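## Task

Pick up the carton marked C36 from the bench and set it on the counter. Every other carton on the bench must be left exactly where and how it was. The carton must not topple or finish leaning, or the task fails. It must stay put by itself at the end; if only the robot's grip or contact holds it in place, it is not done.

## Robot and tools

Robot: TidyBot++, a single-arm mobile robot. The base is 0.54 m long, 0.50 m wide and 0.38 m tall, on four driven casters. On top sits one seven-joint arm ending in a two-finger gripper. The shoulder is 0.12 m ahead of the base centre and 0.68 m up. Cameras: base_camera (fixed on the base, 644x364) and wrist_camera (fisheye on the hand, 644x476, looking along the hand).

Frames: the base frame has its origin on the floor below the base centre, x ahead, y to the left, z up. hand_pose is reported in it and marks the point between the finger pads; its z axis runs out along the fingers, and the fingers close along its y axis. The odometry frame is where the base frame was when the scene began. base_odometry counts wheel rotation only, so slip shows as motion and drift of a few cm and several degrees builds up; heading is positive to the left, -3.142 to 3.142. base_tilt is in degrees, forward and right positive.

execute_actions: argument "actions" is a list holding exactly one action (or empty, which just reports state and images). Optional "cameras": list of "base_camera", "wrist_camera" or "all"; omitted or null gives all, [] gives none. An action may contain:
- "base": exactly one relative move measured from where the base last reported itself: {"translate_m": d} straight ahead in metres, forward positive, -2 to 2; {"strafe_m": d} sideways in metres, left positive, -2 to 2; {"rotate_rad": d} turn in place in radians, counter-clockwise from above positive, -6.3 to 6.3. These are offsets, not positions. A move too long to finish in about 8.7 s at its top speed is refused.
- "joints": absolute target angles by name, in radians: joint_1_rad (whole arm about vertical, any angle; positive is clockwise from above, opposite to rotate_rad), joint_2_rad shoulder -2.249 to 2.249, joint_3_rad (upper-arm roll, any angle), joint_4_rad elbow -2.579 to 2.579, joint_5_rad (forearm roll, any angle), joint_6_rad wrist -2.099 to 2.099, joint_7_rad (hand roll, any angle; hand pointing down, positive is counter-clockwise from above, and 1.57 puts the fingers opening left/right). gripper_pos is an absolute value 0 (open, about 85 mm gap) to 1 (closed); gap is roughly 85*(1-gripper_pos) mm. Unbounded joints go the short way round, so turn them in steps under half a turn. Joints left out may still be driving to older targets.
- "speeds": caps for this action only: translate_m and strafe_m 0.05 to 0.5 m/s, rotate_rad 0.1 to 1.57 rad/s (the top of each range is the default).
Any unknown key or out-of-range number rejects the call and nothing moves. Base and joint motions start together and may finish at different times.

Planar arm geometry: with joint_1_rad 0, joint_3_rad 3.14, joint_5_rad 0 (near the start pose) the arm stays in the vertical plane along base x. Segment tilts from vertical (forward positive): upper arm (0.42 m) = joint_2_rad; forearm (0.31 m) = joint_2_rad - joint_4_rad; hand (0.31 m to the hand point) = that minus joint_6_rad. Reach forward is the sum of length*sin(tilt), height is the sum of length*cos(tilt), from the shoulder. A downward hand reaches at most about 0.94 m above the floor, and only near the base. The arm starts folded, hand down, poking up to 0.08 m ahead of the base, elbow up to 1.15 m high.

Other tools: wait {"seconds": 0 to 10} commands nothing and returns state and images. zoom_image {"camera", "region": [x0,y0,x1,y1]} in image pixels from the top-left, at most 504x504, on the latest full image. read_manual only gives licence text. finished_scene {"scene": n} ends the current scene for good once the carton rests on its own, then reports success and the next task.

Reading results: base_status and joint_status report how each motion ended. "done": reached (for the base, only that the wheels turned enough; a blocked base may say done while short). "off_target": stopped away from the target, maybe still pushing. "contact_stop"/"time_out": target dropped, holding in place. "joint command not followed" with a "cause:" line means a self-collision check withheld the arm targets (the gripper still acts); "not_followed" joints may be retried later. on_its_own lists motion you did not command. motor_effort is percent of motor maximum, peak in brackets, noisy. Gripper at 1 reading "done" means empty hand; "off_target" means something is held. "ARM HIT" means the arm struck itself or the base. MOTOR HOT warns from 60 °C; an OVER-TEMPERATURE FAULT at 75 °C makes the arm sag, with "limit_stop_at_motor_heat" on affected keys (resend them).

Accuracy: friction and load leave the hand a cm or two off; correct by sending last command + (wanted - read) for each joint, but while holding something never send a joint its current reading. Trust images over hand_pose. Closed fingertips sit about 20 mm past the hand point.

Avoid: driving while the arm is snagged high up (tipping), shoving on a raised hand, torque faults (joints 1-4 limit 104.5 N m, 5-7 limit 51.3 N m; a fault freezes the arm 10 s), hard hits, slams, drops, disturbing other cartons, and letting the carton topple. Occasional small pushes may nudge loose objects. The robot keeps its last command while you think.

Each tool is called after ">>>" as name([rows], argument=value, ...), one row to a line, values as JSON.

## Session

>>> execute_actions(actions=[])

Scene clock: 0.00 s.
base_odometry: x=+0.000 y=+0.000 heading=+0.000 (m, m, rad; odometry frame)
base_tilt: forward=-0.4 right=-1.0 (deg)
base_status: not commanded
joint_positions: joint_1_rad=-0.033 joint_2_rad=-0.377 joint_3_rad=+3.133 joint_4_rad=-2.530 joint_5_rad=+0.003 joint_6_rad=-0.864 joint_7_rad=+1.588 gripper_pos=+0.000
joint_status: not commanded
motor_effort: joint_1_rad=-1 joint_2_rad=-1 joint_3_rad=+1 joint_4_rad=+13 joint_5_rad=+0 joint_6_rad=+0 joint_7_rad=+1 (%)
hand_pose: x=+0.2652 y=+0.0063 z=+0.5912 quat_wxyz=(+0.002, +0.998, +0.030, +0.062) (m; base frame)
pictures: base_camera, wrist_camera
Images, in order (width x height): base_camera 644x364, wrist_camera 644x476.

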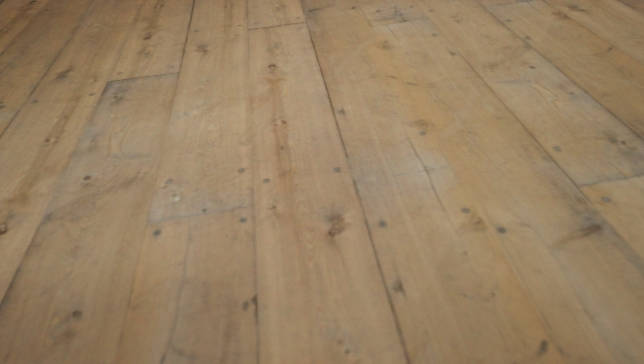

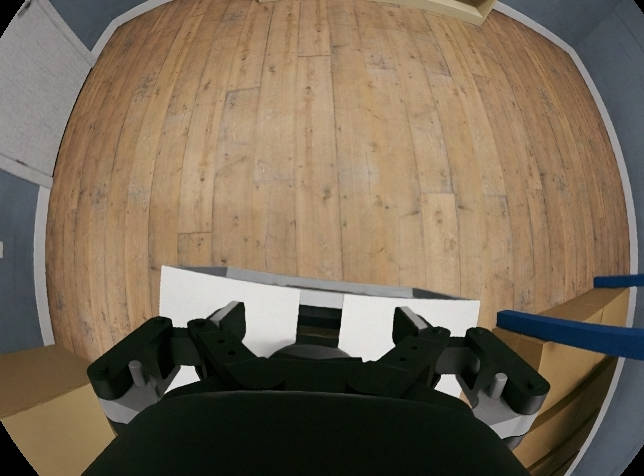

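>>> execute_actions([
  {"joints":{"joint_6_rad":0.3}},
])

>>> execute_actions([
  {"joints":{"joint_1_rad":1.3}},
], cameras=["wrist_camera"])

>>> execute_actions([
  {"joints":{"joint_1_rad":3.0}},
], cameras=["wrist_camera"])

>>> execute_actions([
  {"joints":{"joint_1_rad":4.7}},
], cameras=["wrist_camera"])

Scene clock: 9.27 s.
base_odometry: x=+0.000 y=+0.000 heading=+0.000 (m, m, rad; odometry frame)
base_tilt: forward=-0.4 right=-1.1 (deg)
base_status: not commanded
joint_positions: joint_1_rad=-0.033 joint_2_rad=-0.377 joint_3_rad=+3.133 joint_4_rad=-2.530 joint_5_rad=+0.003 joint_6_rad=+0.293 joint_7_rad=+1.588 gripper_pos=+0.000
joint_status: all done
motor_effort: joint_1_rad=-2(0) joint_2_rad=-7(6) joint_3_rad=+1(1) joint_4_rad=+22(22) joint_5_rad=+0(0) joint_6_rad=+9(9) joint_7_rad=-1(0) (%)
hand_pose: x=+0.5244 y=+0.0187 z=+0.8113 quat_wxyz=(-0.005, +0.801, +0.026, +0.598) (m; base frame)
pictures: base_camera, wrist_camera
Images, in order (width x height): base_camera 644x364, wrist_camera 644x476.

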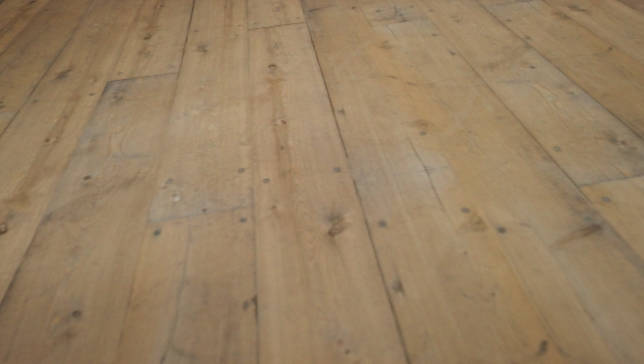

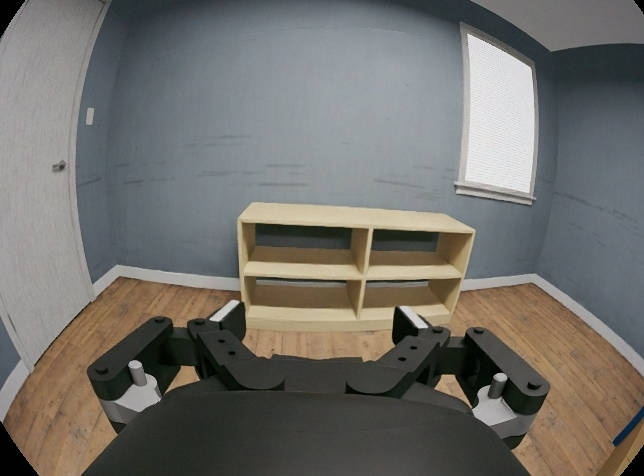

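Scene clock: 11.87 s.
base_odometry: x=+0.000 y=+0.000 heading=+0.000 (m, m, rad; odometry frame)
base_tilt: forward=-0.4 right=-1.0 (deg)
base_status: not commanded
joint_positions: joint_1_rad=+1.276 joint_2_rad=-0.377 joint_3_rad=+3.133 joint_4_rad=-2.530 joint_5_rad=+0.003 joint_6_rad=+0.293 joint_7_rad=+1.588 gripper_pos=+0.000
joint_status: all done
motor_effort: joint_1_rad=-1(2) joint_2_rad=-7(7) joint_3_rad=+1(1) joint_4_rad=+21(21) joint_5_rad=+0(0) joint_6_rad=+9(9) joint_7_rad=+0(1) (%)
hand_pose: x=+0.2418 y=-0.3868 z=+0.8113 quat_wxyz=(+0.360, +0.651, -0.467, +0.477) (m; base frame)
pictures: wrist_camera
Images, in order (width x height): wrist_camera 644x476.

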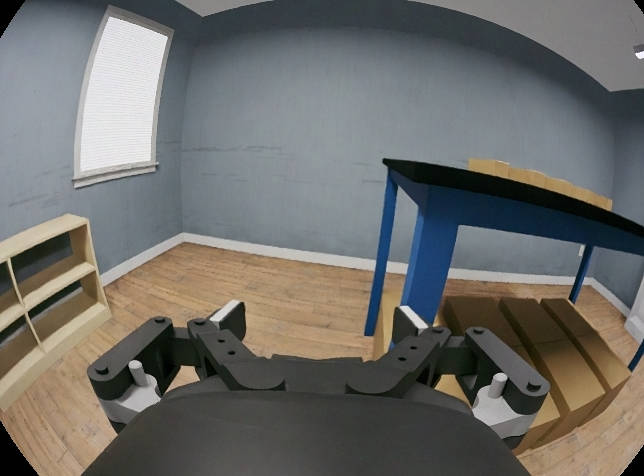

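Scene clock: 14.77 s.
base_odometry: x=+0.000 y=+0.000 heading=+0.000 (m, m, rad; odometry frame)
base_tilt: forward=-0.4 right=-1.0 (deg)
base_status: not commanded
joint_positions: joint_1_rad=+2.976 joint_2_rad=-0.377 joint_3_rad=+3.133 joint_4_rad=-2.530 joint_5_rad=+0.003 joint_6_rad=+0.293 joint_7_rad=+1.588 gripper_pos=+0.000
joint_status: all done
motor_effort: joint_1_rad=+0(0) joint_2_rad=-6(7) joint_3_rad=+1(1) joint_4_rad=+21(21) joint_5_rad=+0(0) joint_6_rad=+9(9) joint_7_rad=+1(1) (%)
hand_pose: x=-0.2804 y=-0.0719 z=+0.8113 quat_wxyz=(+0.596, +0.079, -0.798, +0.045) (m; base frame)
pictures: wrist_camera
Images, in order (width x height): wrist_camera 644x476.

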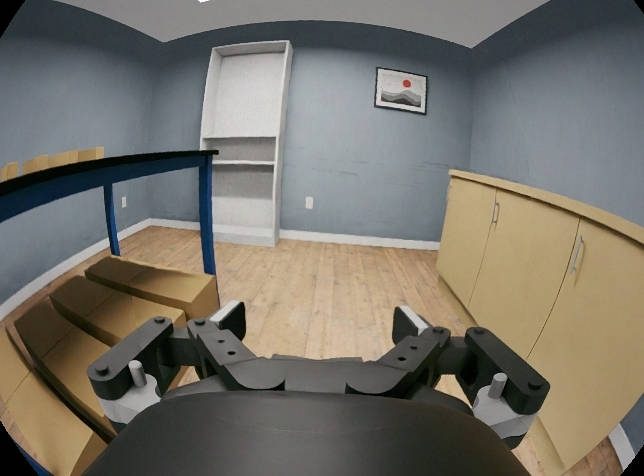

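Scene clock: 17.67 s.
base_odometry: x=+0.000 y=+0.000 heading=+0.000 (m, m, rad; odometry frame)
base_tilt: forward=-0.3 right=-1.1 (deg)
base_status: not commanded
joint_positions: joint_1_rad=+4.676 joint_2_rad=-0.377 joint_3_rad=+3.133 joint_4_rad=-2.530 joint_5_rad=+0.003 joint_6_rad=+0.293 joint_7_rad=+1.588 gripper_pos=+0.000
joint_status: all done
motor_effort: joint_1_rad=-1(1) joint_2_rad=-7(7) joint_3_rad=+0(1) joint_4_rad=+21(22) joint_5_rad=+0(0) joint_6_rad=+9(9) joint_7_rad=+1(0) (%)
hand_pose: x=+0.0991 y=+0.4054 z=+0.8113 quat_wxyz=(+0.427, -0.548, -0.586, -0.418) (m; base frame)
pictures: wrist_camera
Images, in order (width x height): wrist_camera 644x476.

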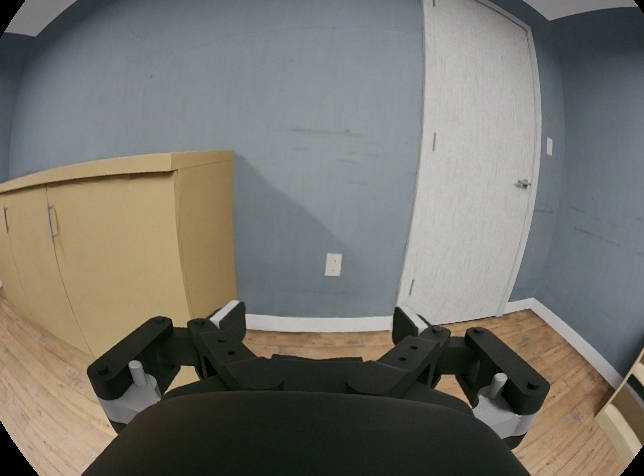

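>>> execute_actions([
  {"joints":{"joint_2_rad":-0.1,"joint_4_rad":-0.9,"joint_6_rad":-1.3}},
], cameras=["wrist_camera"])

>>> execute_actions([
  {"joints":{"joint_1_rad":3.6}},
], cameras=["wrist_camera"])

>>> execute_actions([
  {"joints":{"joint_1_rad":2.1}},
], cameras=["wrist_camera"])

Scene clock: 28.90 s.
base_odometry: x=+0.000 y=+0.000 heading=+0.000 (m, m, rad; odometry frame)
base_tilt: forward=-0.3 right=-1.0 (deg)
base_status: not commanded
joint_positions: joint_1_rad=+4.676 joint_2_rad=-0.129 joint_3_rad=+3.133 joint_4_rad=-0.924 joint_5_rad=+0.003 joint_6_rad=-1.271 joint_7_rad=+1.588 gripper_pos=+0.000
joint_status: all done
motor_effort: joint_1_rad=+0(1) joint_2_rad=-13(15) joint_3_rad=+0(1) joint_4_rad=+19(25) joint_5_rad=+0(0) joint_6_rad=+8(9) joint_7_rad=+0(1) (%)
hand_pose: x=+0.0984 y=+0.4437 z=+1.1713 quat_wxyz=(+0.366, -0.588, -0.626, -0.359) (m; base frame)
pictures: wrist_camera
Images, in order (width x height): wrist_camera 644x476.

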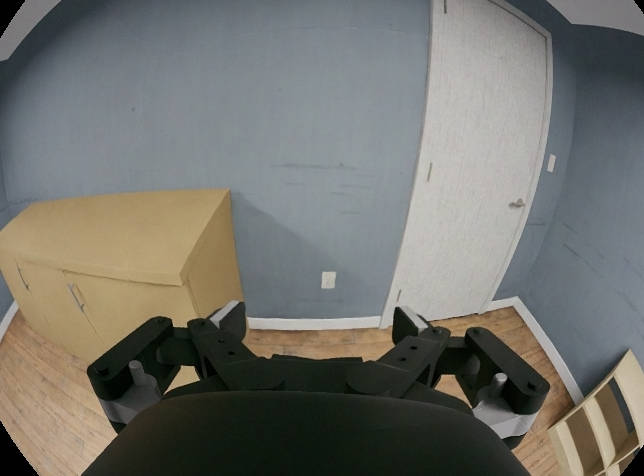

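Scene clock: 31.27 s.
base_odometry: x=+0.000 y=+0.000 heading=+0.000 (m, m, rad; odometry frame)
base_tilt: forward=-0.3 right=-1.0 (deg)
base_status: not commanded
joint_positions: joint_1_rad=+3.623 joint_2_rad=-0.123 joint_3_rad=+3.133 joint_4_rad=-0.924 joint_5_rad=+0.003 joint_6_rad=-1.271 joint_7_rad=+1.588 gripper_pos=+0.000
joint_status: all done
motor_effort: joint_1_rad=+0(1) joint_2_rad=-14(14) joint_3_rad=+0(1) joint_4_rad=+18(19) joint_5_rad=+0(1) joint_6_rad=+8(8) joint_7_rad=+0(1) (%)
hand_pose: x=-0.2793 y=+0.2029 z=+1.1687 quat_wxyz=(+0.494, -0.195, -0.838, -0.126) (m; base frame)
pictures: wrist_camera
Images, in order (width x height): wrist_camera 644x476.

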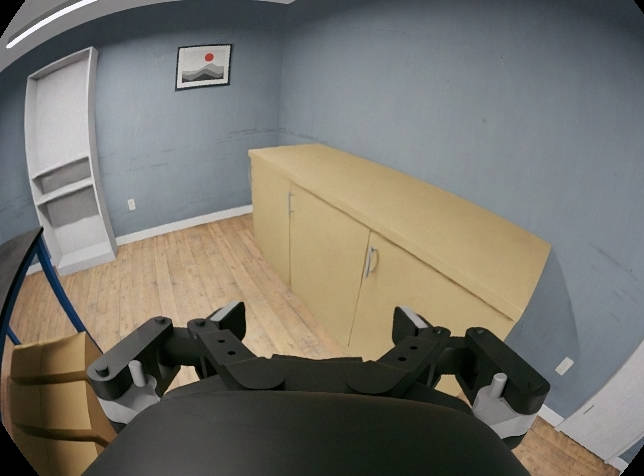

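Scene clock: 34.00 s.
base_odometry: x=+0.000 y=+0.000 heading=+0.000 (m, m, rad; odometry frame)
base_tilt: forward=-0.4 right=-1.0 (deg)
base_status: not commanded
joint_positions: joint_1_rad=+2.123 joint_2_rad=-0.122 joint_3_rad=+3.133 joint_4_rad=-0.924 joint_5_rad=+0.003 joint_6_rad=-1.271 joint_7_rad=+1.588 gripper_pos=+0.000
joint_status: all done
motor_effort: joint_1_rad=+0(0) joint_2_rad=-13(14) joint_3_rad=+0(1) joint_4_rad=+19(19) joint_5_rad=+0(1) joint_6_rad=+8(8) joint_7_rad=+0(1) (%)
hand_pose: x=-0.1120 y=-0.3836 z=+1.1680 quat_wxyz=(+0.447, +0.429, -0.746, +0.244) (m; base frame)
pictures: wrist_camera
Images, in order (width x height): wrist_camera 644x476.

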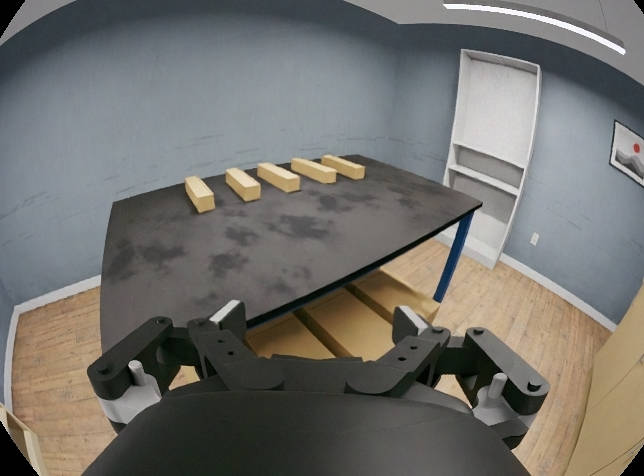

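>>> zoom_image(camera="wrist_camera", region=[160, 130, 400, 240])

Region (160, 130, 400, 240) of wrist_camera's 644x476 image, scaled by 2.100; it fills the top 231 rows of this view, and the rest is white.

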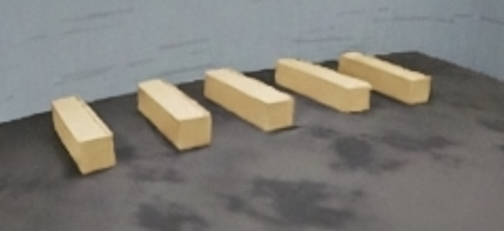

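>>> execute_actions([
  {"base":{"translate_m":0.6},"joints":{"joint_1_rad":1.7}},
])

Scene clock: 49.17 s.
base_odometry: x=+0.600 y=+0.000 heading=+0.000 (m, m, rad; odometry frame)
base_tilt: forward=-0.3 right=-1.0 (deg)
base_status: done
joint_positions: joint_1_rad=+1.720 joint_2_rad=-0.116 joint_3_rad=+3.133 joint_4_rad=-0.924 joint_5_rad=+0.003 joint_6_rad=-1.272 joint_7_rad=+1.588 gripper_pos=+0.000
joint_status: all done
motor_effort: joint_1_rad=-1(1) joint_2_rad=-14(16) joint_3_rad=+1(3) joint_4_rad=+18(20) joint_5_rad=+0(1) joint_6_rad=+8(8) joint_7_rad=+1(0) (%)
hand_pose: x=+0.0565 y=-0.4457 z=+1.1656 quat_wxyz=(+0.387, +0.571, -0.646, +0.327) (m; base frame)
pictures: base_camera, wrist_camera
Images, in order (width x height): base_camera 644x364, wrist_camera 644x476.

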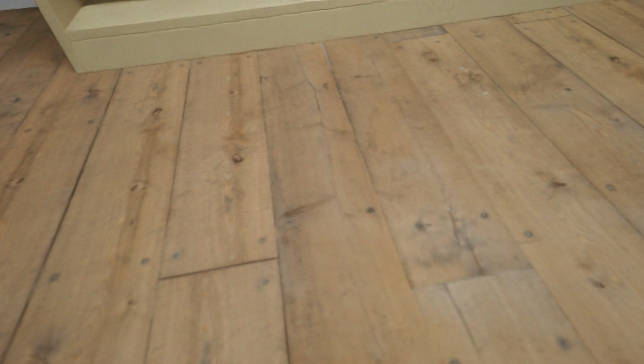

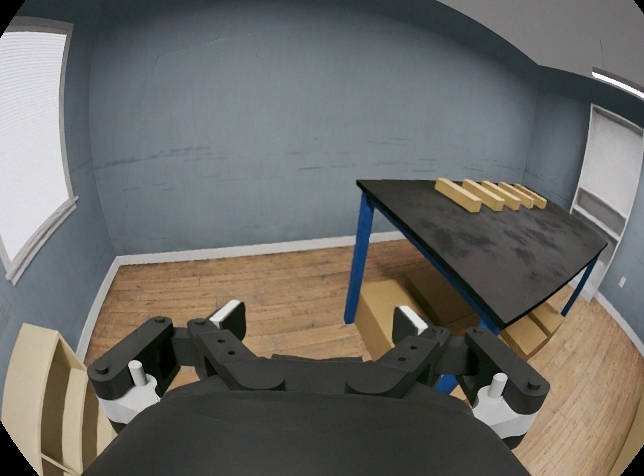

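>>> execute_actions([
  {"base":{"rotate_rad":0.22},"joints":{"joint_1_rad":1.9}},
])

Scene clock: 59.20 s.
base_odometry: x=+0.600 y=+0.000 heading=+0.220 (m, m, rad; odometry frame)
base_tilt: forward=-0.4 right=-1.0 (deg)
base_status: done
joint_positions: joint_1_rad=+1.877 joint_2_rad=-0.116 joint_3_rad=+3.133 joint_4_rad=-0.924 joint_5_rad=+0.003 joint_6_rad=-1.272 joint_7_rad=+1.588 gripper_pos=+0.000
joint_status: all done
motor_effort: joint_1_rad=+0(1) joint_2_rad=-14(17) joint_3_rad=+0(2) joint_4_rad=+18(20) joint_5_rad=+0(1) joint_6_rad=+8(8) joint_7_rad=+1(1) (%)
hand_pose: x=-0.0124 y=-0.4307 z=+1.1654 quat_wxyz=(+0.411, +0.518, -0.689, +0.296) (m; base frame)
pictures: base_camera, wrist_camera
Images, in order (width x height): base_camera 644x364, wrist_camera 644x476.

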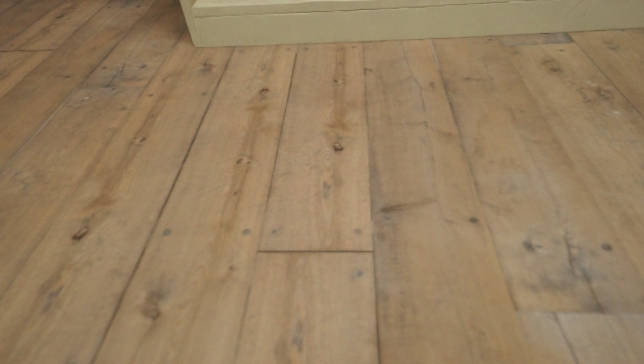

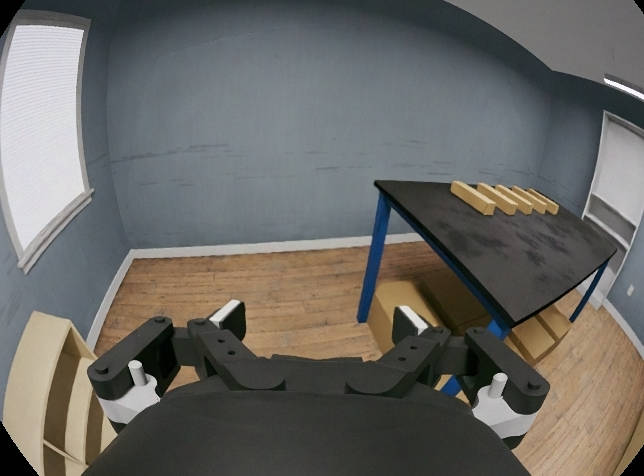

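>>> execute_actions([
  {"base":{"rotate_rad":0.04}},
], cameras=[])

>>> execute_actions([
  {"base":{"translate_m":0.25},"joints":{"joint_1_rad":2.6}},
], cameras=[])

>>> execute_actions([
  {"base":{"strafe_m":-1.5}},
])

Scene clock: 67.07 s.
base_odometry: x=+0.601 y=+0.000 heading=+0.259 (m, m, rad; odometry frame)
base_tilt: forward=-0.3 right=-1.0 (deg)
base_status: done
joint_positions: joint_1_rad=+1.879 joint_2_rad=-0.116 joint_3_rad=+3.133 joint_4_rad=-0.924 joint_5_rad=+0.003 joint_6_rad=-1.272 joint_7_rad=+1.588 gripper_pos=+0.000
joint_status: not commanded
motor_effort: joint_1_rad=+0(1) joint_2_rad=-14(16) joint_3_rad=+1(2) joint_4_rad=+19(19) joint_5_rad=+0(1) joint_6_rad=+8(8) joint_7_rad=+0(0) (%)
hand_pose: x=-0.0130 y=-0.4306 z=+1.1653 quat_wxyz=(+0.411, +0.518, -0.689, +0.296) (m; base frame)
pictures: none
No camera images: the call's "cameras" was empty. Leave "cameras" out to get every camera's image.

Scene clock: 69.03 s.
base_odometry: x=+0.842 y=+0.064 heading=+0.260 (m, m, rad; odometry frame)
base_tilt: forward=-0.3 right=-1.1 (deg)
base_status: done
joint_positions: joint_1_rad=+2.577 joint_2_rad=-0.115 joint_3_rad=+3.133 joint_4_rad=-0.923 joint_5_rad=+0.003 joint_6_rad=-1.273 joint_7_rad=+1.588 gripper_pos=+0.000
joint_status: all done
motor_effort: joint_1_rad=+0(3) joint_2_rad=-13(16) joint_3_rad=+0(2) joint_4_rad=+19(20) joint_5_rad=+0(1) joint_6_rad=+8(9) joint_7_rad=+1(1) (%)
hand_pose: x=-0.2591 y=-0.2448 z=+1.1652 quat_wxyz=(+0.487, +0.251, -0.825, +0.137) (m; base frame)
pictures: none
No camera images: the call's "cameras" was empty. Leave "cameras" out to get every camera's image.

Scene clock: 73.40 s.
base_odometry: x=+1.229 y=-1.385 heading=+0.260 (m, m, rad; odometry frame)
base_tilt: forward=-0.3 right=-1.0 (deg)
base_status: done
joint_positions: joint_1_rad=+2.579 joint_2_rad=-0.114 joint_3_rad=+3.133 joint_4_rad=-0.923 joint_5_rad=+0.003 joint_6_rad=-1.273 joint_7_rad=+1.588 gripper_pos=+0.000
joint_status: not commanded
motor_effort: joint_1_rad=+0(1) joint_2_rad=-15(16) joint_3_rad=+1(1) joint_4_rad=+19(20) joint_5_rad=+0(0) joint_6_rad=+8(9) joint_7_rad=+0(1) (%)
hand_pose: x=-0.2600 y=-0.2444 z=+1.1646 quat_wxyz=(+0.487, +0.250, -0.826, +0.136) (m; base frame)
pictures: base_camera, wrist_camera
Images, in order (width x height): base_camera 644x364, wrist_camera 644x476.

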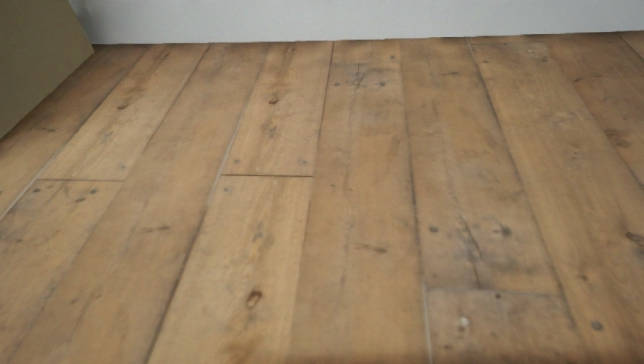

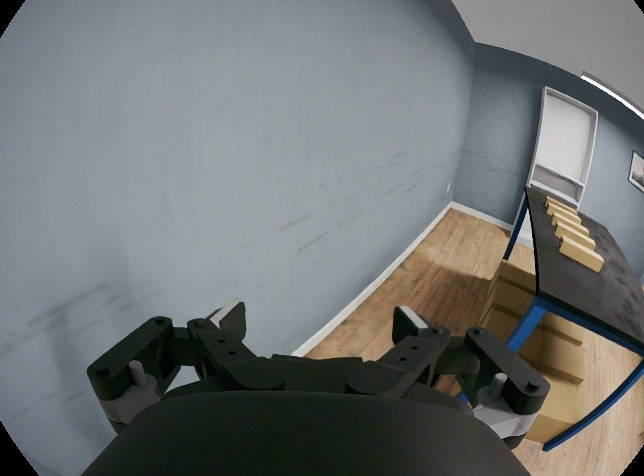

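>>> execute_actions([
  {"base":{"strafe_m":-0.25},"joints":{"joint_1_rad":3.3}},
], cameras=["wrist_camera"])

Scene clock: 78.53 s.
base_odometry: x=+1.294 y=-1.627 heading=+0.261 (m, m, rad; odometry frame)
base_tilt: forward=-0.3 right=-1.1 (deg)
base_status: done
joint_positions: joint_1_rad=+3.278 joint_2_rad=-0.113 joint_3_rad=+3.133 joint_4_rad=-0.922 joint_5_rad=+0.003 joint_6_rad=-1.273 joint_7_rad=+1.588 gripper_pos=+0.000
joint_status: all done
motor_effort: joint_1_rad=+0(1) joint_2_rad=-14(16) joint_3_rad=+0(3) joint_4_rad=+19(20) joint_5_rad=+0(1) joint_6_rad=+8(8) joint_7_rad=+1(1) (%)
hand_pose: x=-0.3289 y=+0.0567 z=+1.1642 quat_wxyz=(+0.503, -0.048, -0.862, -0.039) (m; base frame)
pictures: wrist_camera
Images, in order (width x height): wrist_camera 644x476.

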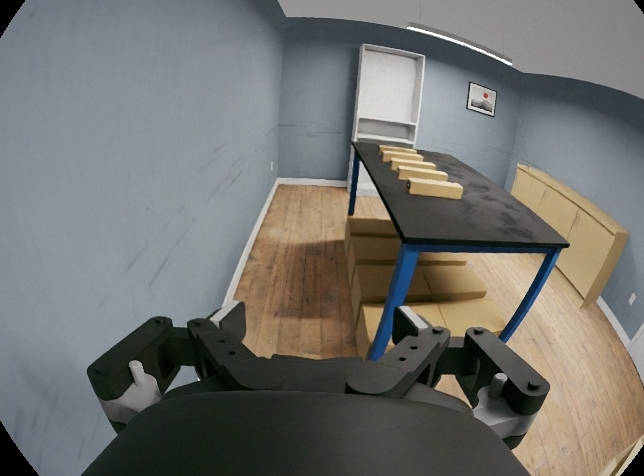

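>>> execute_actions([
  {"base":{"translate_m":-1.0},"joints":{"joint_1_rad":3.7}},
], cameras=["wrist_camera"])

>>> zoom_image(camera="wrist_camera", region=[230, 120, 530, 300])

Scene clock: 90.83 s.
base_odometry: x=+0.328 y=-1.885 heading=+0.261 (m, m, rad; odometry frame)
base_tilt: forward=-0.4 right=-1.1 (deg)
base_status: done
joint_positions: joint_1_rad=+3.677 joint_2_rad=-0.108 joint_3_rad=+3.133 joint_4_rad=-0.921 joint_5_rad=+0.003 joint_6_rad=-1.275 joint_7_rad=+1.588 gripper_pos=+0.000
joint_status: all done
motor_effort: joint_1_rad=+0(2) joint_2_rad=-15(17) joint_3_rad=+0(1) joint_4_rad=+19(19) joint_5_rad=+0(1) joint_6_rad=+8(8) joint_7_rad=+0(1) (%)
hand_pose: x=-0.2734 y=+0.2271 z=+1.1624 quat_wxyz=(+0.484, -0.218, -0.836, -0.137) (m; base frame)
pictures: wrist_camera
Images, in order (width x height): wrist_camera 644x476.

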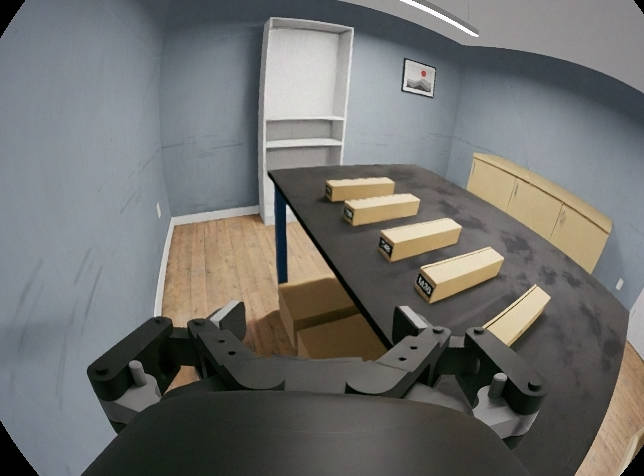

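Region (230, 120, 530, 300) of wrist_camera's 644x476 image, scaled by 1.680; it fills the top 302 rows of this view, and the rest is white.

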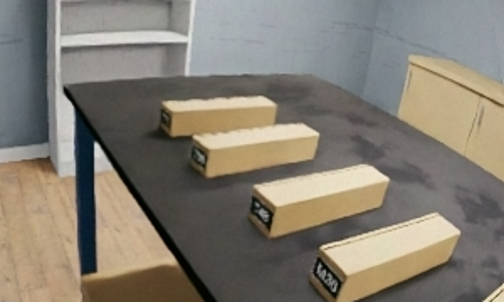

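>>> execute_actions([
  {"base":{"translate_m":-0.45},"joints":{"joint_1_rad":4.7,"joint_2_rad":-0.5,"joint_4_rad":-1.5,"joint_6_rad":-1.05}},
], cameras=["wrist_camera"])

Scene clock: 99.07 s.
base_odometry: x=-0.107 y=-2.001 heading=+0.261 (m, m, rad; odometry frame)
base_tilt: forward=-0.3 right=-1.1 (deg)
base_status: done
joint_positions: joint_1_rad=+4.676 joint_2_rad=-0.477 joint_3_rad=+3.133 joint_4_rad=-1.473 joint_5_rad=+0.003 joint_6_rad=-1.081 joint_7_rad=+1.588 gripper_pos=+0.000
joint_status: all done
motor_effort: joint_1_rad=+0(1) joint_2_rad=-2(14) joint_3_rad=+1(2) joint_4_rad=+21(20) joint_5_rad=+0(1) joint_6_rad=+8(8) joint_7_rad=+0(1) (%)
hand_pose: x=+0.1019 y=+0.3424 z=+1.0754 quat_wxyz=(+0.361, -0.590, -0.628, -0.356) (m; base frame)
pictures: wrist_camera
Images, in order (width x height): wrist_camera 644x476.

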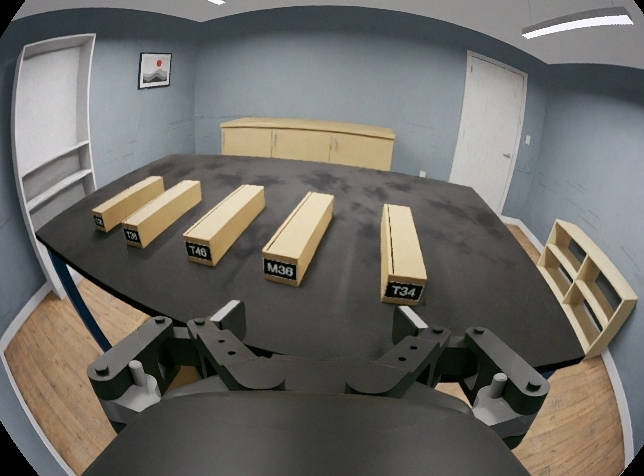

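>>> execute_actions([
  {"base":{"translate_m":-0.55}},
], cameras=["wrist_camera"])

>>> zoom_image(camera="wrist_camera", region=[120, 160, 520, 340])

Scene clock: 105.20 s.
base_odometry: x=-0.639 y=-2.143 heading=+0.262 (m, m, rad; odometry frame)
base_tilt: forward=-0.4 right=-1.1 (deg)
base_status: done
joint_positions: joint_1_rad=+4.677 joint_2_rad=-0.477 joint_3_rad=+3.133 joint_4_rad=-1.474 joint_5_rad=+0.003 joint_6_rad=-1.079 joint_7_rad=+1.588 gripper_pos=+0.000
joint_status: not commanded
motor_effort: joint_1_rad=+0(1) joint_2_rad=-2(3) joint_3_rad=+0(3) joint_4_rad=+21(21) joint_5_rad=+0(1) joint_6_rad=+8(8) joint_7_rad=+0(0) (%)
hand_pose: x=+0.1021 y=+0.3427 z=+1.0757 quat_wxyz=(+0.362, -0.590, -0.628, -0.357) (m; base frame)
pictures: wrist_camera
Images, in order (width x height): wrist_camera 644x476.

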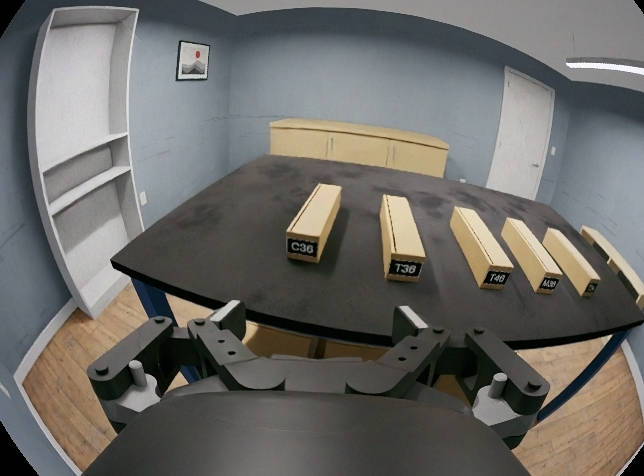

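Region (120, 160, 520, 340) of wrist_camera's 644x476 image, scaled by 1.260; it fills the top 227 rows of this view, and the rest is white.

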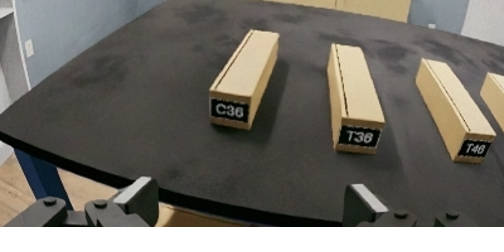

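>>> execute_actions([
  {"base":{"translate_m":-0.08},"joints":{"joint_1_rad":4.735,"joint_2_rad":0.10,"joint_3_rad":3.148,"joint_4_rad":-1.0,"joint_6_rad":-1.52,"joint_7_rad":1.56}},
])

Scene clock: 141.40 s.
base_odometry: x=-0.716 y=-2.164 heading=+0.261 (m, m, rad; odometry frame)
base_tilt: forward=-0.4 right=-1.1 (deg)
base_status: done
joint_positions: joint_1_rad=+4.708 joint_2_rad=+0.091 joint_3_rad=+3.133 joint_4_rad=-1.028 joint_5_rad=+0.003 joint_6_rad=-1.490 joint_7_rad=+1.588 gripper_pos=+0.000
joint_status: all done
motor_effort: joint_1_rad=+0(0) joint_2_rad=-23(26) joint_3_rad=+0(3) joint_4_rad=+20(21) joint_5_rad=+0(1) joint_6_rad=+5(9) joint_7_rad=+1(2) (%)
hand_pose: x=+0.1129 y=+0.4788 z=+0.9700 quat_wxyz=(+0.185, -0.672, -0.692, -0.187) (m; base frame)
pictures: base_camera, wrist_camera
Images, in order (width x height): base_camera 644x364, wrist_camera 644x476.

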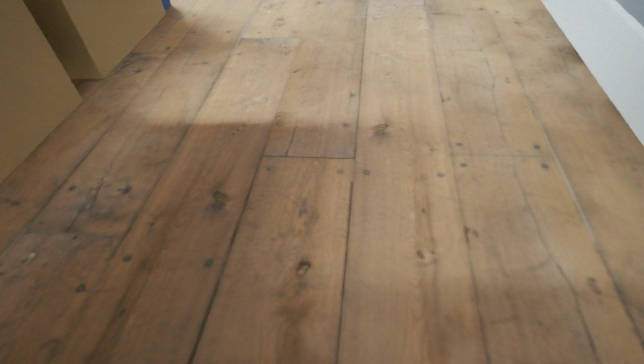

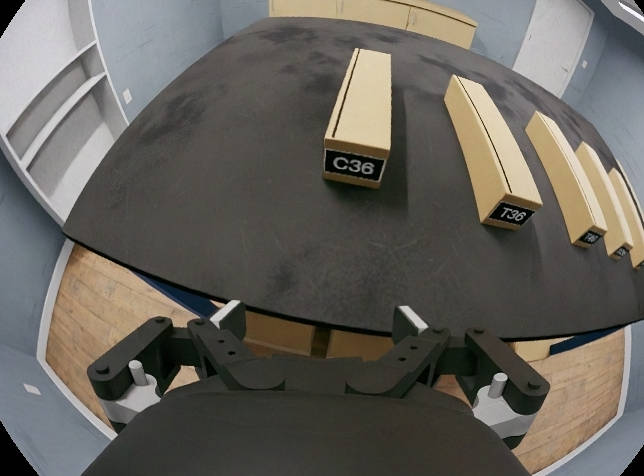

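>>> execute_actions([
  {"base":{"rotate_rad":-0.16}},
], cameras=[])

>>> execute_actions([
  {"base":{"translate_m":-0.075}},
], cameras=["wrist_camera"])

Scene clock: 159.73 s.
base_odometry: x=-0.716 y=-2.164 heading=+0.101 (m, m, rad; odometry frame)
base_tilt: forward=-0.3 right=-1.1 (deg)
base_status: done
joint_positions: joint_1_rad=+4.719 joint_2_rad=+0.091 joint_3_rad=+3.137 joint_4_rad=-1.028 joint_5_rad=+0.003 joint_6_rad=-1.490 joint_7_rad=+1.588 gripper_pos=+0.000
joint_status: not commanded
motor_effort: joint_1_rad=+0(2) joint_2_rad=-23(25) joint_3_rad=+0(1) joint_4_rad=+20(21) joint_5_rad=+0(1) joint_6_rad=+5(5) joint_7_rad=+0(0) (%)
hand_pose: x=+0.1198 y=+0.4789 z=+0.9702 quat_wxyz=(+0.183, -0.677, -0.687, -0.189) (m; base frame)
pictures: none
No camera images: the call's "cameras" was empty. Leave "cameras" out to get every camera's image.

Scene clock: 160.87 s.
base_odometry: x=-0.791 y=-2.172 heading=+0.100 (m, m, rad; odometry frame)
base_tilt: forward=-0.4 right=-1.0 (deg)
base_status: done
joint_positions: joint_1_rad=+4.721 joint_2_rad=+0.091 joint_3_rad=+3.137 joint_4_rad=-1.027 joint_5_rad=+0.003 joint_6_rad=-1.490 joint_7_rad=+1.588 gripper_pos=+0.000
joint_status: not commanded
motor_effort: joint_1_rad=+0(3) joint_2_rad=-23(24) joint_3_rad=+0(2) joint_4_rad=+20(20) joint_5_rad=+0(1) joint_6_rad=+5(5) joint_7_rad=+0(0) (%)
hand_pose: x=+0.1207 y=+0.4789 z=+0.9703 quat_wxyz=(+0.183, -0.678, -0.686, -0.189) (m; base frame)
pictures: wrist_camera
Images, in order (width x height): wrist_camera 644x476.

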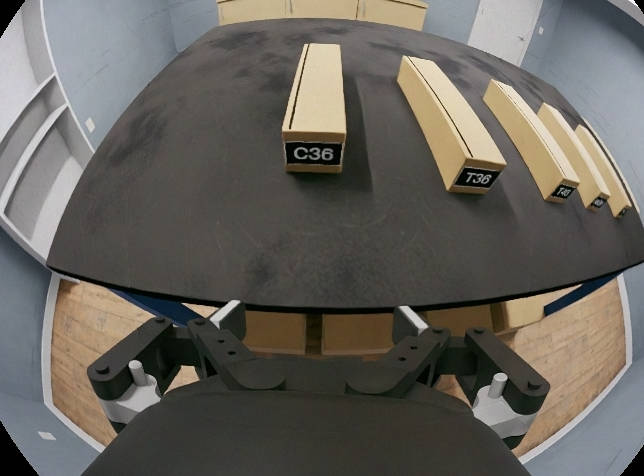

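>>> execute_actions([
  {"base":{"strafe_m":0.10}},
], cameras=[])

>>> execute_actions([
  {"base":{"translate_m":-0.008}},
])

Scene clock: 177.37 s.
base_odometry: x=-0.801 y=-2.072 heading=+0.101 (m, m, rad; odometry frame)
base_tilt: forward=-0.4 right=-1.1 (deg)
base_status: done
joint_positions: joint_1_rad=+4.721 joint_2_rad=+0.100 joint_3_rad=+3.137 joint_4_rad=-1.025 joint_5_rad=+0.003 joint_6_rad=-1.493 joint_7_rad=+1.588 gripper_pos=+0.000
joint_status: not commanded
motor_effort: joint_1_rad=+1(1) joint_2_rad=-25(27) joint_3_rad=+0(0) joint_4_rad=+20(21) joint_5_rad=+0(0) joint_6_rad=+5(6) joint_7_rad=+1(1) (%)
hand_pose: x=+0.1207 y=+0.4812 z=+0.9666 quat_wxyz=(+0.180, -0.679, -0.687, -0.186) (m; base frame)
pictures: none
No camera images: the call's "cameras" was empty. Leave "cameras" out to get every camera's image.

Scene clock: 177.97 s.
base_odometry: x=-0.809 y=-2.073 heading=+0.100 (m, m, rad; odometry frame)
base_tilt: forward=-0.4 right=-1.1 (deg)
base_status: done
joint_positions: joint_1_rad=+4.721 joint_2_rad=+0.100 joint_3_rad=+3.138 joint_4_rad=-1.025 joint_5_rad=+0.003 joint_6_rad=-1.493 joint_7_rad=+1.588 gripper_pos=+0.000
joint_status: not commanded
motor_effort: joint_1_rad=+1(3) joint_2_rad=-22(26) joint_3_rad=+0(2) joint_4_rad=+19(20) joint_5_rad=+0(1) joint_6_rad=+5(5) joint_7_rad=+0(0) (%)
hand_pose: x=+0.1211 y=+0.4812 z=+0.9666 quat_wxyz=(+0.180, -0.679, -0.687, -0.186) (m; base frame)
pictures: base_camera, wrist_camera
Images, in order (width x height): base_camera 644x364, wrist_camera 644x476.

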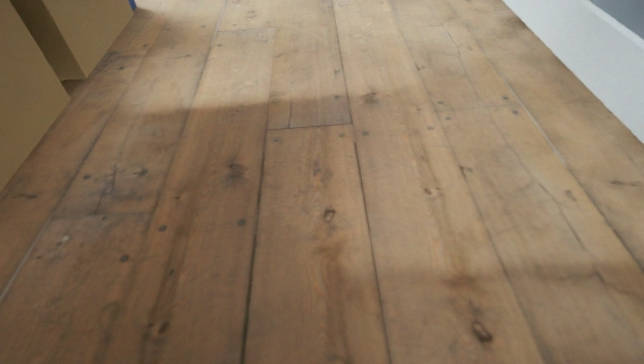

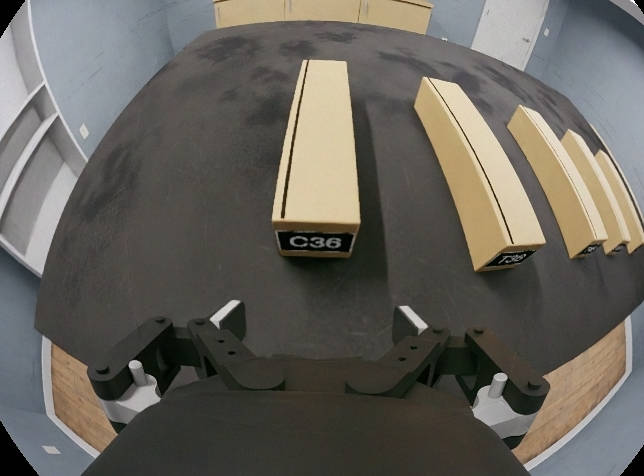

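>>> execute_actions([
  {"base":{"strafe_m":0.07}},
], cameras=["wrist_camera"])

>>> execute_actions([
  {"joints":{"joint_2_rad":0.18,"joint_4_rad":-0.92}},
], cameras=["wrist_camera"])

Scene clock: 188.27 s.
base_odometry: x=-0.817 y=-2.003 heading=+0.100 (m, m, rad; odometry frame)
base_tilt: forward=-0.4 right=-1.1 (deg)
base_status: done
joint_positions: joint_1_rad=+4.721 joint_2_rad=+0.104 joint_3_rad=+3.138 joint_4_rad=-1.024 joint_5_rad=+0.003 joint_6_rad=-1.494 joint_7_rad=+1.588 gripper_pos=+0.000
joint_status: not commanded
motor_effort: joint_1_rad=+0(2) joint_2_rad=-24(28) joint_3_rad=+0(1) joint_4_rad=+20(21) joint_5_rad=+0(1) joint_6_rad=+5(6) joint_7_rad=+0(0) (%)
hand_pose: x=+0.1211 y=+0.4823 z=+0.9649 quat_wxyz=(+0.179, -0.679, -0.687, -0.185) (m; base frame)
pictures: wrist_camera
Images, in order (width x height): wrist_camera 644x476.

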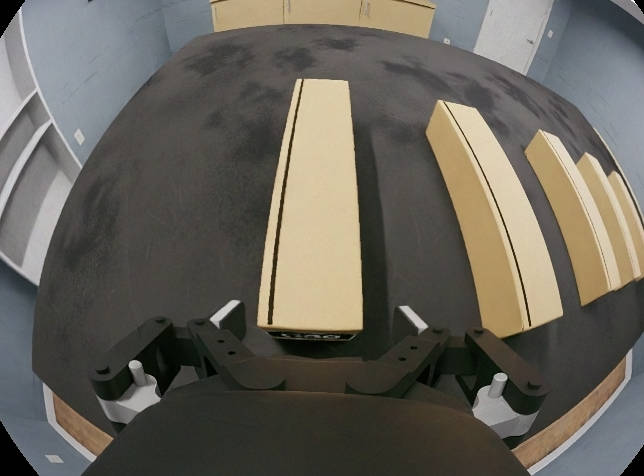

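Scene clock: 189.20 s.
base_odometry: x=-0.817 y=-2.003 heading=+0.100 (m, m, rad; odometry frame)
base_tilt: forward=-0.4 right=-1.1 (deg)
base_status: not commanded
joint_positions: joint_1_rad=+4.721 joint_2_rad=+0.161 joint_3_rad=+3.138 joint_4_rad=-0.942 joint_5_rad=+0.003 joint_6_rad=-1.494 joint_7_rad=+1.588 gripper_pos=+0.000
joint_status: all done
motor_effort: joint_1_rad=+0(0) joint_2_rad=-26(27) joint_3_rad=+0(0) joint_4_rad=+20(20) joint_5_rad=+0(0) joint_6_rad=+5(6) joint_7_rad=+0(0) (%)
hand_pose: x=+0.1213 y=+0.5093 z=+0.9729 quat_wxyz=(+0.187, -0.677, -0.685, -0.193) (m; base frame)
pictures: wrist_camera
Images, in order (width x height): wrist_camera 644x476.

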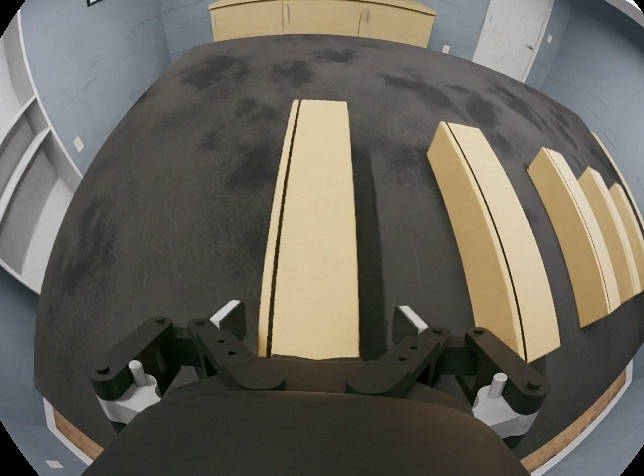

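>>> execute_actions([
  {"base":{"translate_m":-0.007}},
], cameras=[])

>>> execute_actions([
  {"joints":{"joint_2_rad":0.27,"joint_4_rad":-0.86,"joint_6_rad":-1.52}},
], cameras=["wrist_camera"])

Scene clock: 193.50 s.
base_odometry: x=-0.823 y=-2.004 heading=+0.100 (m, m, rad; odometry frame)
base_tilt: forward=-0.3 right=-1.0 (deg)
base_status: done
joint_positions: joint_1_rad=+4.722 joint_2_rad=+0.161 joint_3_rad=+3.138 joint_4_rad=-0.942 joint_5_rad=+0.003 joint_6_rad=-1.494 joint_7_rad=+1.588 gripper_pos=+0.000
joint_status: not commanded
motor_effort: joint_1_rad=-1(3) joint_2_rad=-27(28) joint_3_rad=+0(2) joint_4_rad=+20(20) joint_5_rad=+0(1) joint_6_rad=+5(5) joint_7_rad=+0(0) (%)
hand_pose: x=+0.1218 y=+0.5093 z=+0.9727 quat_wxyz=(+0.187, -0.677, -0.685, -0.193) (m; base frame)
pictures: none
No camera images: the call's "cameras" was empty. Leave "cameras" out to get every camera's image.

Scene clock: 194.50 s.
base_odometry: x=-0.823 y=-2.004 heading=+0.100 (m, m, rad; odometry frame)
base_tilt: forward=-0.4 right=-1.1 (deg)
base_status: not commanded
joint_positions: joint_1_rad=+4.722 joint_2_rad=+0.257 joint_3_rad=+3.138 joint_4_rad=-0.883 joint_5_rad=+0.003 joint_6_rad=-1.494 joint_7_rad=+1.588 gripper_pos=+0.000
joint_status: all done
motor_effort: joint_1_rad=-1(1) joint_2_rad=-30(32) joint_3_rad=+0(0) joint_4_rad=+20(21) joint_5_rad=+0(0) joint_6_rad=+5(5) joint_7_rad=+0(1) (%)
hand_pose: x=+0.1221 y=+0.5440 z=+0.9476 quat_wxyz=(+0.174, -0.681, -0.688, -0.180) (m; base frame)
pictures: wrist_camera
Images, in order (width x height): wrist_camera 644x476.

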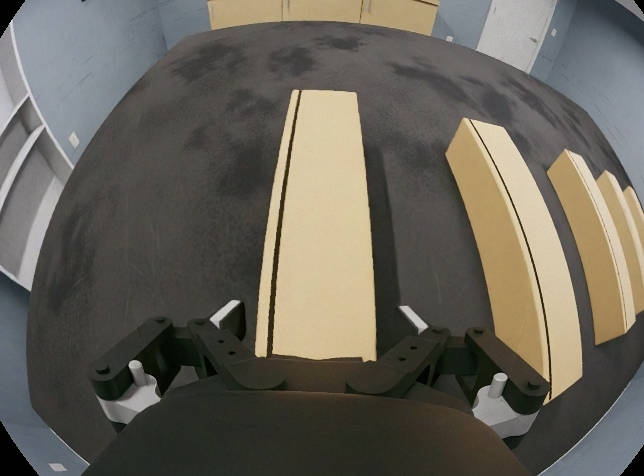

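>>> execute_actions([
  {"joints":{"joint_2_rad":0.31}},
], cameras=["wrist_camera"])

>>> execute_actions([
  {"joints":{"gripper_pos":1.0}},
], cameras=["wrist_camera"])

Scene clock: 203.37 s.
base_odometry: x=-0.823 y=-2.004 heading=+0.100 (m, m, rad; odometry frame)
base_tilt: forward=-0.4 right=-1.1 (deg)
base_status: not commanded
joint_positions: joint_1_rad=+4.722 joint_2_rad=+0.292 joint_3_rad=+3.138 joint_4_rad=-0.882 joint_5_rad=+0.003 joint_6_rad=-1.494 joint_7_rad=+1.588 gripper_pos=+0.000
joint_status: all done
motor_effort: joint_1_rad=+1(0) joint_2_rad=-31(32) joint_3_rad=+0(0) joint_4_rad=+20(21) joint_5_rad=+0(0) joint_6_rad=+5(5) joint_7_rad=+1(0) (%)
hand_pose: x=+0.1222 y=+0.5528 z=+0.9293 quat_wxyz=(+0.163, -0.684, -0.691, -0.169) (m; base frame)
pictures: wrist_camera
Images, in order (width x height): wrist_camera 644x476.

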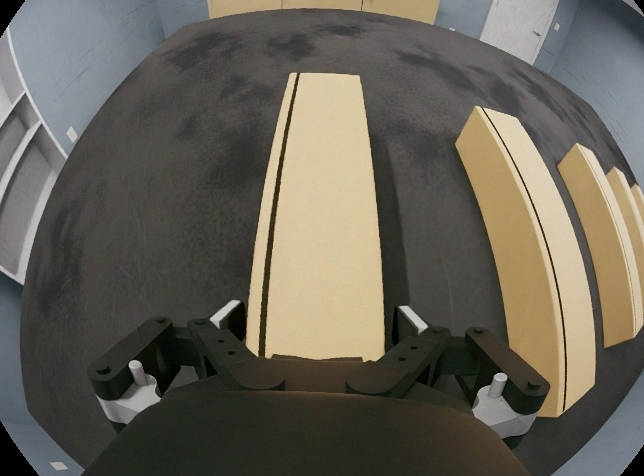

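Scene clock: 204.47 s.
base_odometry: x=-0.823 y=-2.004 heading=+0.100 (m, m, rad; odometry frame)
base_tilt: forward=-0.4 right=-1.1 (deg)
base_status: not commanded
joint_positions: joint_1_rad=+4.722 joint_2_rad=+0.296 joint_3_rad=+3.138 joint_4_rad=-0.868 joint_5_rad=+0.003 joint_6_rad=-1.494 joint_7_rad=+1.588 gripper_pos=+0.341
joint_status: gripper_pos off_target (ended at +0.341, target +1.000)
motor_effort: joint_1_rad=+0(1) joint_2_rad=-31(33) joint_3_rad=+0(1) joint_4_rad=+20(20) joint_5_rad=+0(1) joint_6_rad=+5(5) joint_7_rad=+1(2) (%)
hand_pose: x=+0.1222 y=+0.5562 z=+0.9331 quat_wxyz=(+0.167, -0.683, -0.690, -0.172) (m; base frame)
pictures: wrist_camera
Images, in order (width x height): wrist_camera 644x476.

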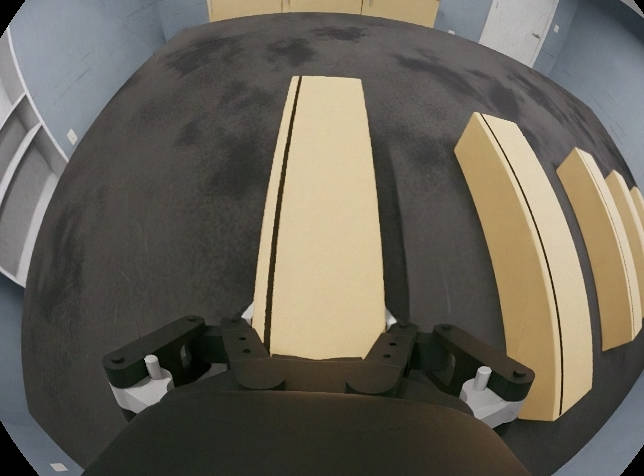

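Gripped. Lift.

>>> execute_actions([
  {"joints":{"joint_2_rad":0.15,"joint_4_rad":-0.86,"joint_6_rad":-1.50}},
], cameras=["wrist_camera"])

Scene clock: 207.87 s.
base_odometry: x=-0.823 y=-2.004 heading=+0.100 (m, m, rad; odometry frame)
base_tilt: forward=-0.4 right=-1.1 (deg)
base_status: not commanded
joint_positions: joint_1_rad=+4.722 joint_2_rad=+0.155 joint_3_rad=+3.138 joint_4_rad=-0.868 joint_5_rad=+0.003 joint_6_rad=-1.494 joint_7_rad=+1.588 gripper_pos=+0.341
joint_status: all done
motor_effort: joint_1_rad=+1(0) joint_2_rad=-25(36) joint_3_rad=+0(0) joint_4_rad=+20(22) joint_5_rad=+0(0) joint_6_rad=+6(6) joint_7_rad=+1(0) (%)
hand_pose: x=+0.1218 y=+0.5152 z=+1.0090 quat_wxyz=(+0.214, -0.669, -0.676, -0.221) (m; base frame)
pictures: wrist_camera
Images, in order (width x height): wrist_camera 644x476.

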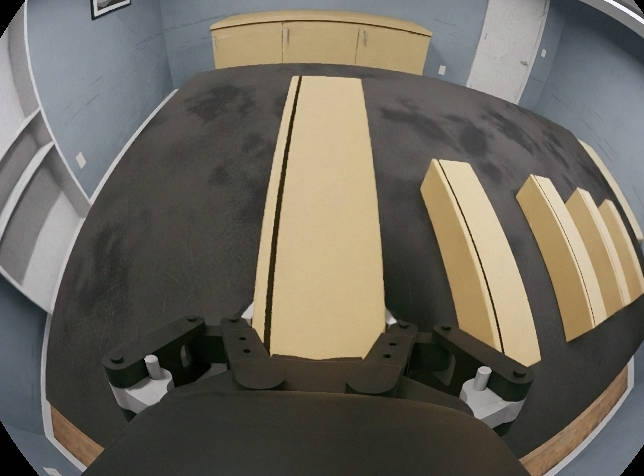

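>>> execute_actions([
  {"joints":{"joint_2_rad":-0.1,"joint_4_rad":-1.0}},
], cameras=[])

>>> execute_actions([
  {"base":{"strafe_m":-0.15},"joints":{"joint_1_rad":3.4}},
])

Scene clock: 218.77 s.
base_odometry: x=-0.823 y=-2.004 heading=+0.100 (m, m, rad; odometry frame)
base_tilt: forward=-0.3 right=-1.1 (deg)
base_status: not commanded
joint_positions: joint_1_rad=+4.722 joint_2_rad=-0.098 joint_3_rad=+3.138 joint_4_rad=-0.975 joint_5_rad=+0.003 joint_6_rad=-1.494 joint_7_rad=+1.588 gripper_pos=+0.341
joint_status: all done
motor_effort: joint_1_rad=+0(0) joint_2_rad=-15(28) joint_3_rad=+0(0) joint_4_rad=+19(22) joint_5_rad=+0(0) joint_6_rad=+7(7) joint_7_rad=+1(0) (%)
hand_pose: x=+0.1209 y=+0.4173 z=+1.0781 quat_wxyz=(+0.261, -0.652, -0.659, -0.270) (m; base frame)
pictures: none
No camera images: the call's "cameras" was empty. Leave "cameras" out to get every camera's image.

Scene clock: 221.37 s.
base_odometry: x=-0.809 y=-2.153 heading=+0.100 (m, m, rad; odometry frame)
base_tilt: forward=-0.4 right=-1.0 (deg)
base_status: done
joint_positions: joint_1_rad=+3.423 joint_2_rad=-0.104 joint_3_rad=+3.138 joint_4_rad=-0.978 joint_5_rad=+0.003 joint_6_rad=-1.494 joint_7_rad=+1.588 gripper_pos=+0.341
joint_status: all done
motor_effort: joint_1_rad=+0(1) joint_2_rad=-15(20) joint_3_rad=+0(1) joint_4_rad=+19(20) joint_5_rad=+0(0) joint_6_rad=+7(8) joint_7_rad=+1(0) (%)
hand_pose: x=-0.2802 y=+0.1135 z=+1.0790 quat_wxyz=(+0.373, -0.121, -0.918, -0.057) (m; base frame)
pictures: base_camera, wrist_camera
Images, in order (width x height): base_camera 644x364, wrist_camera 644x476.

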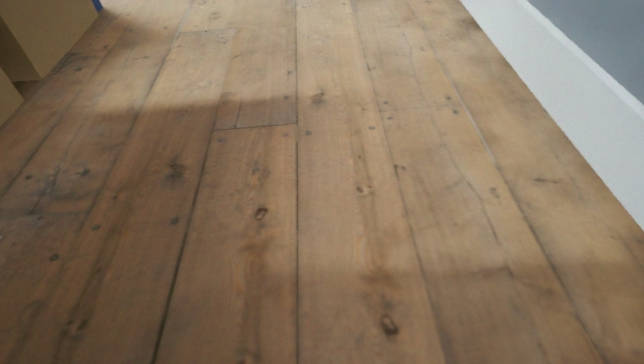

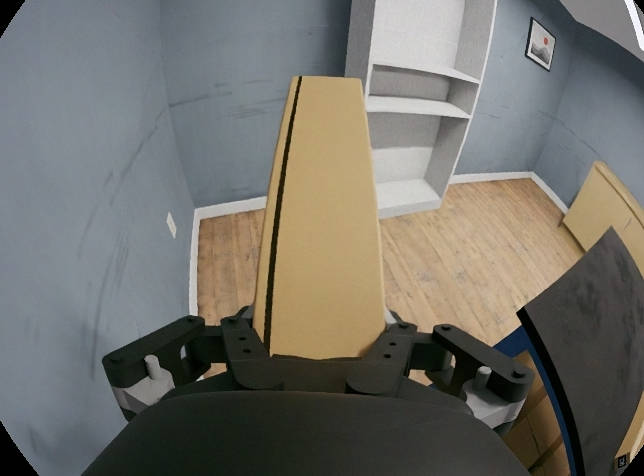

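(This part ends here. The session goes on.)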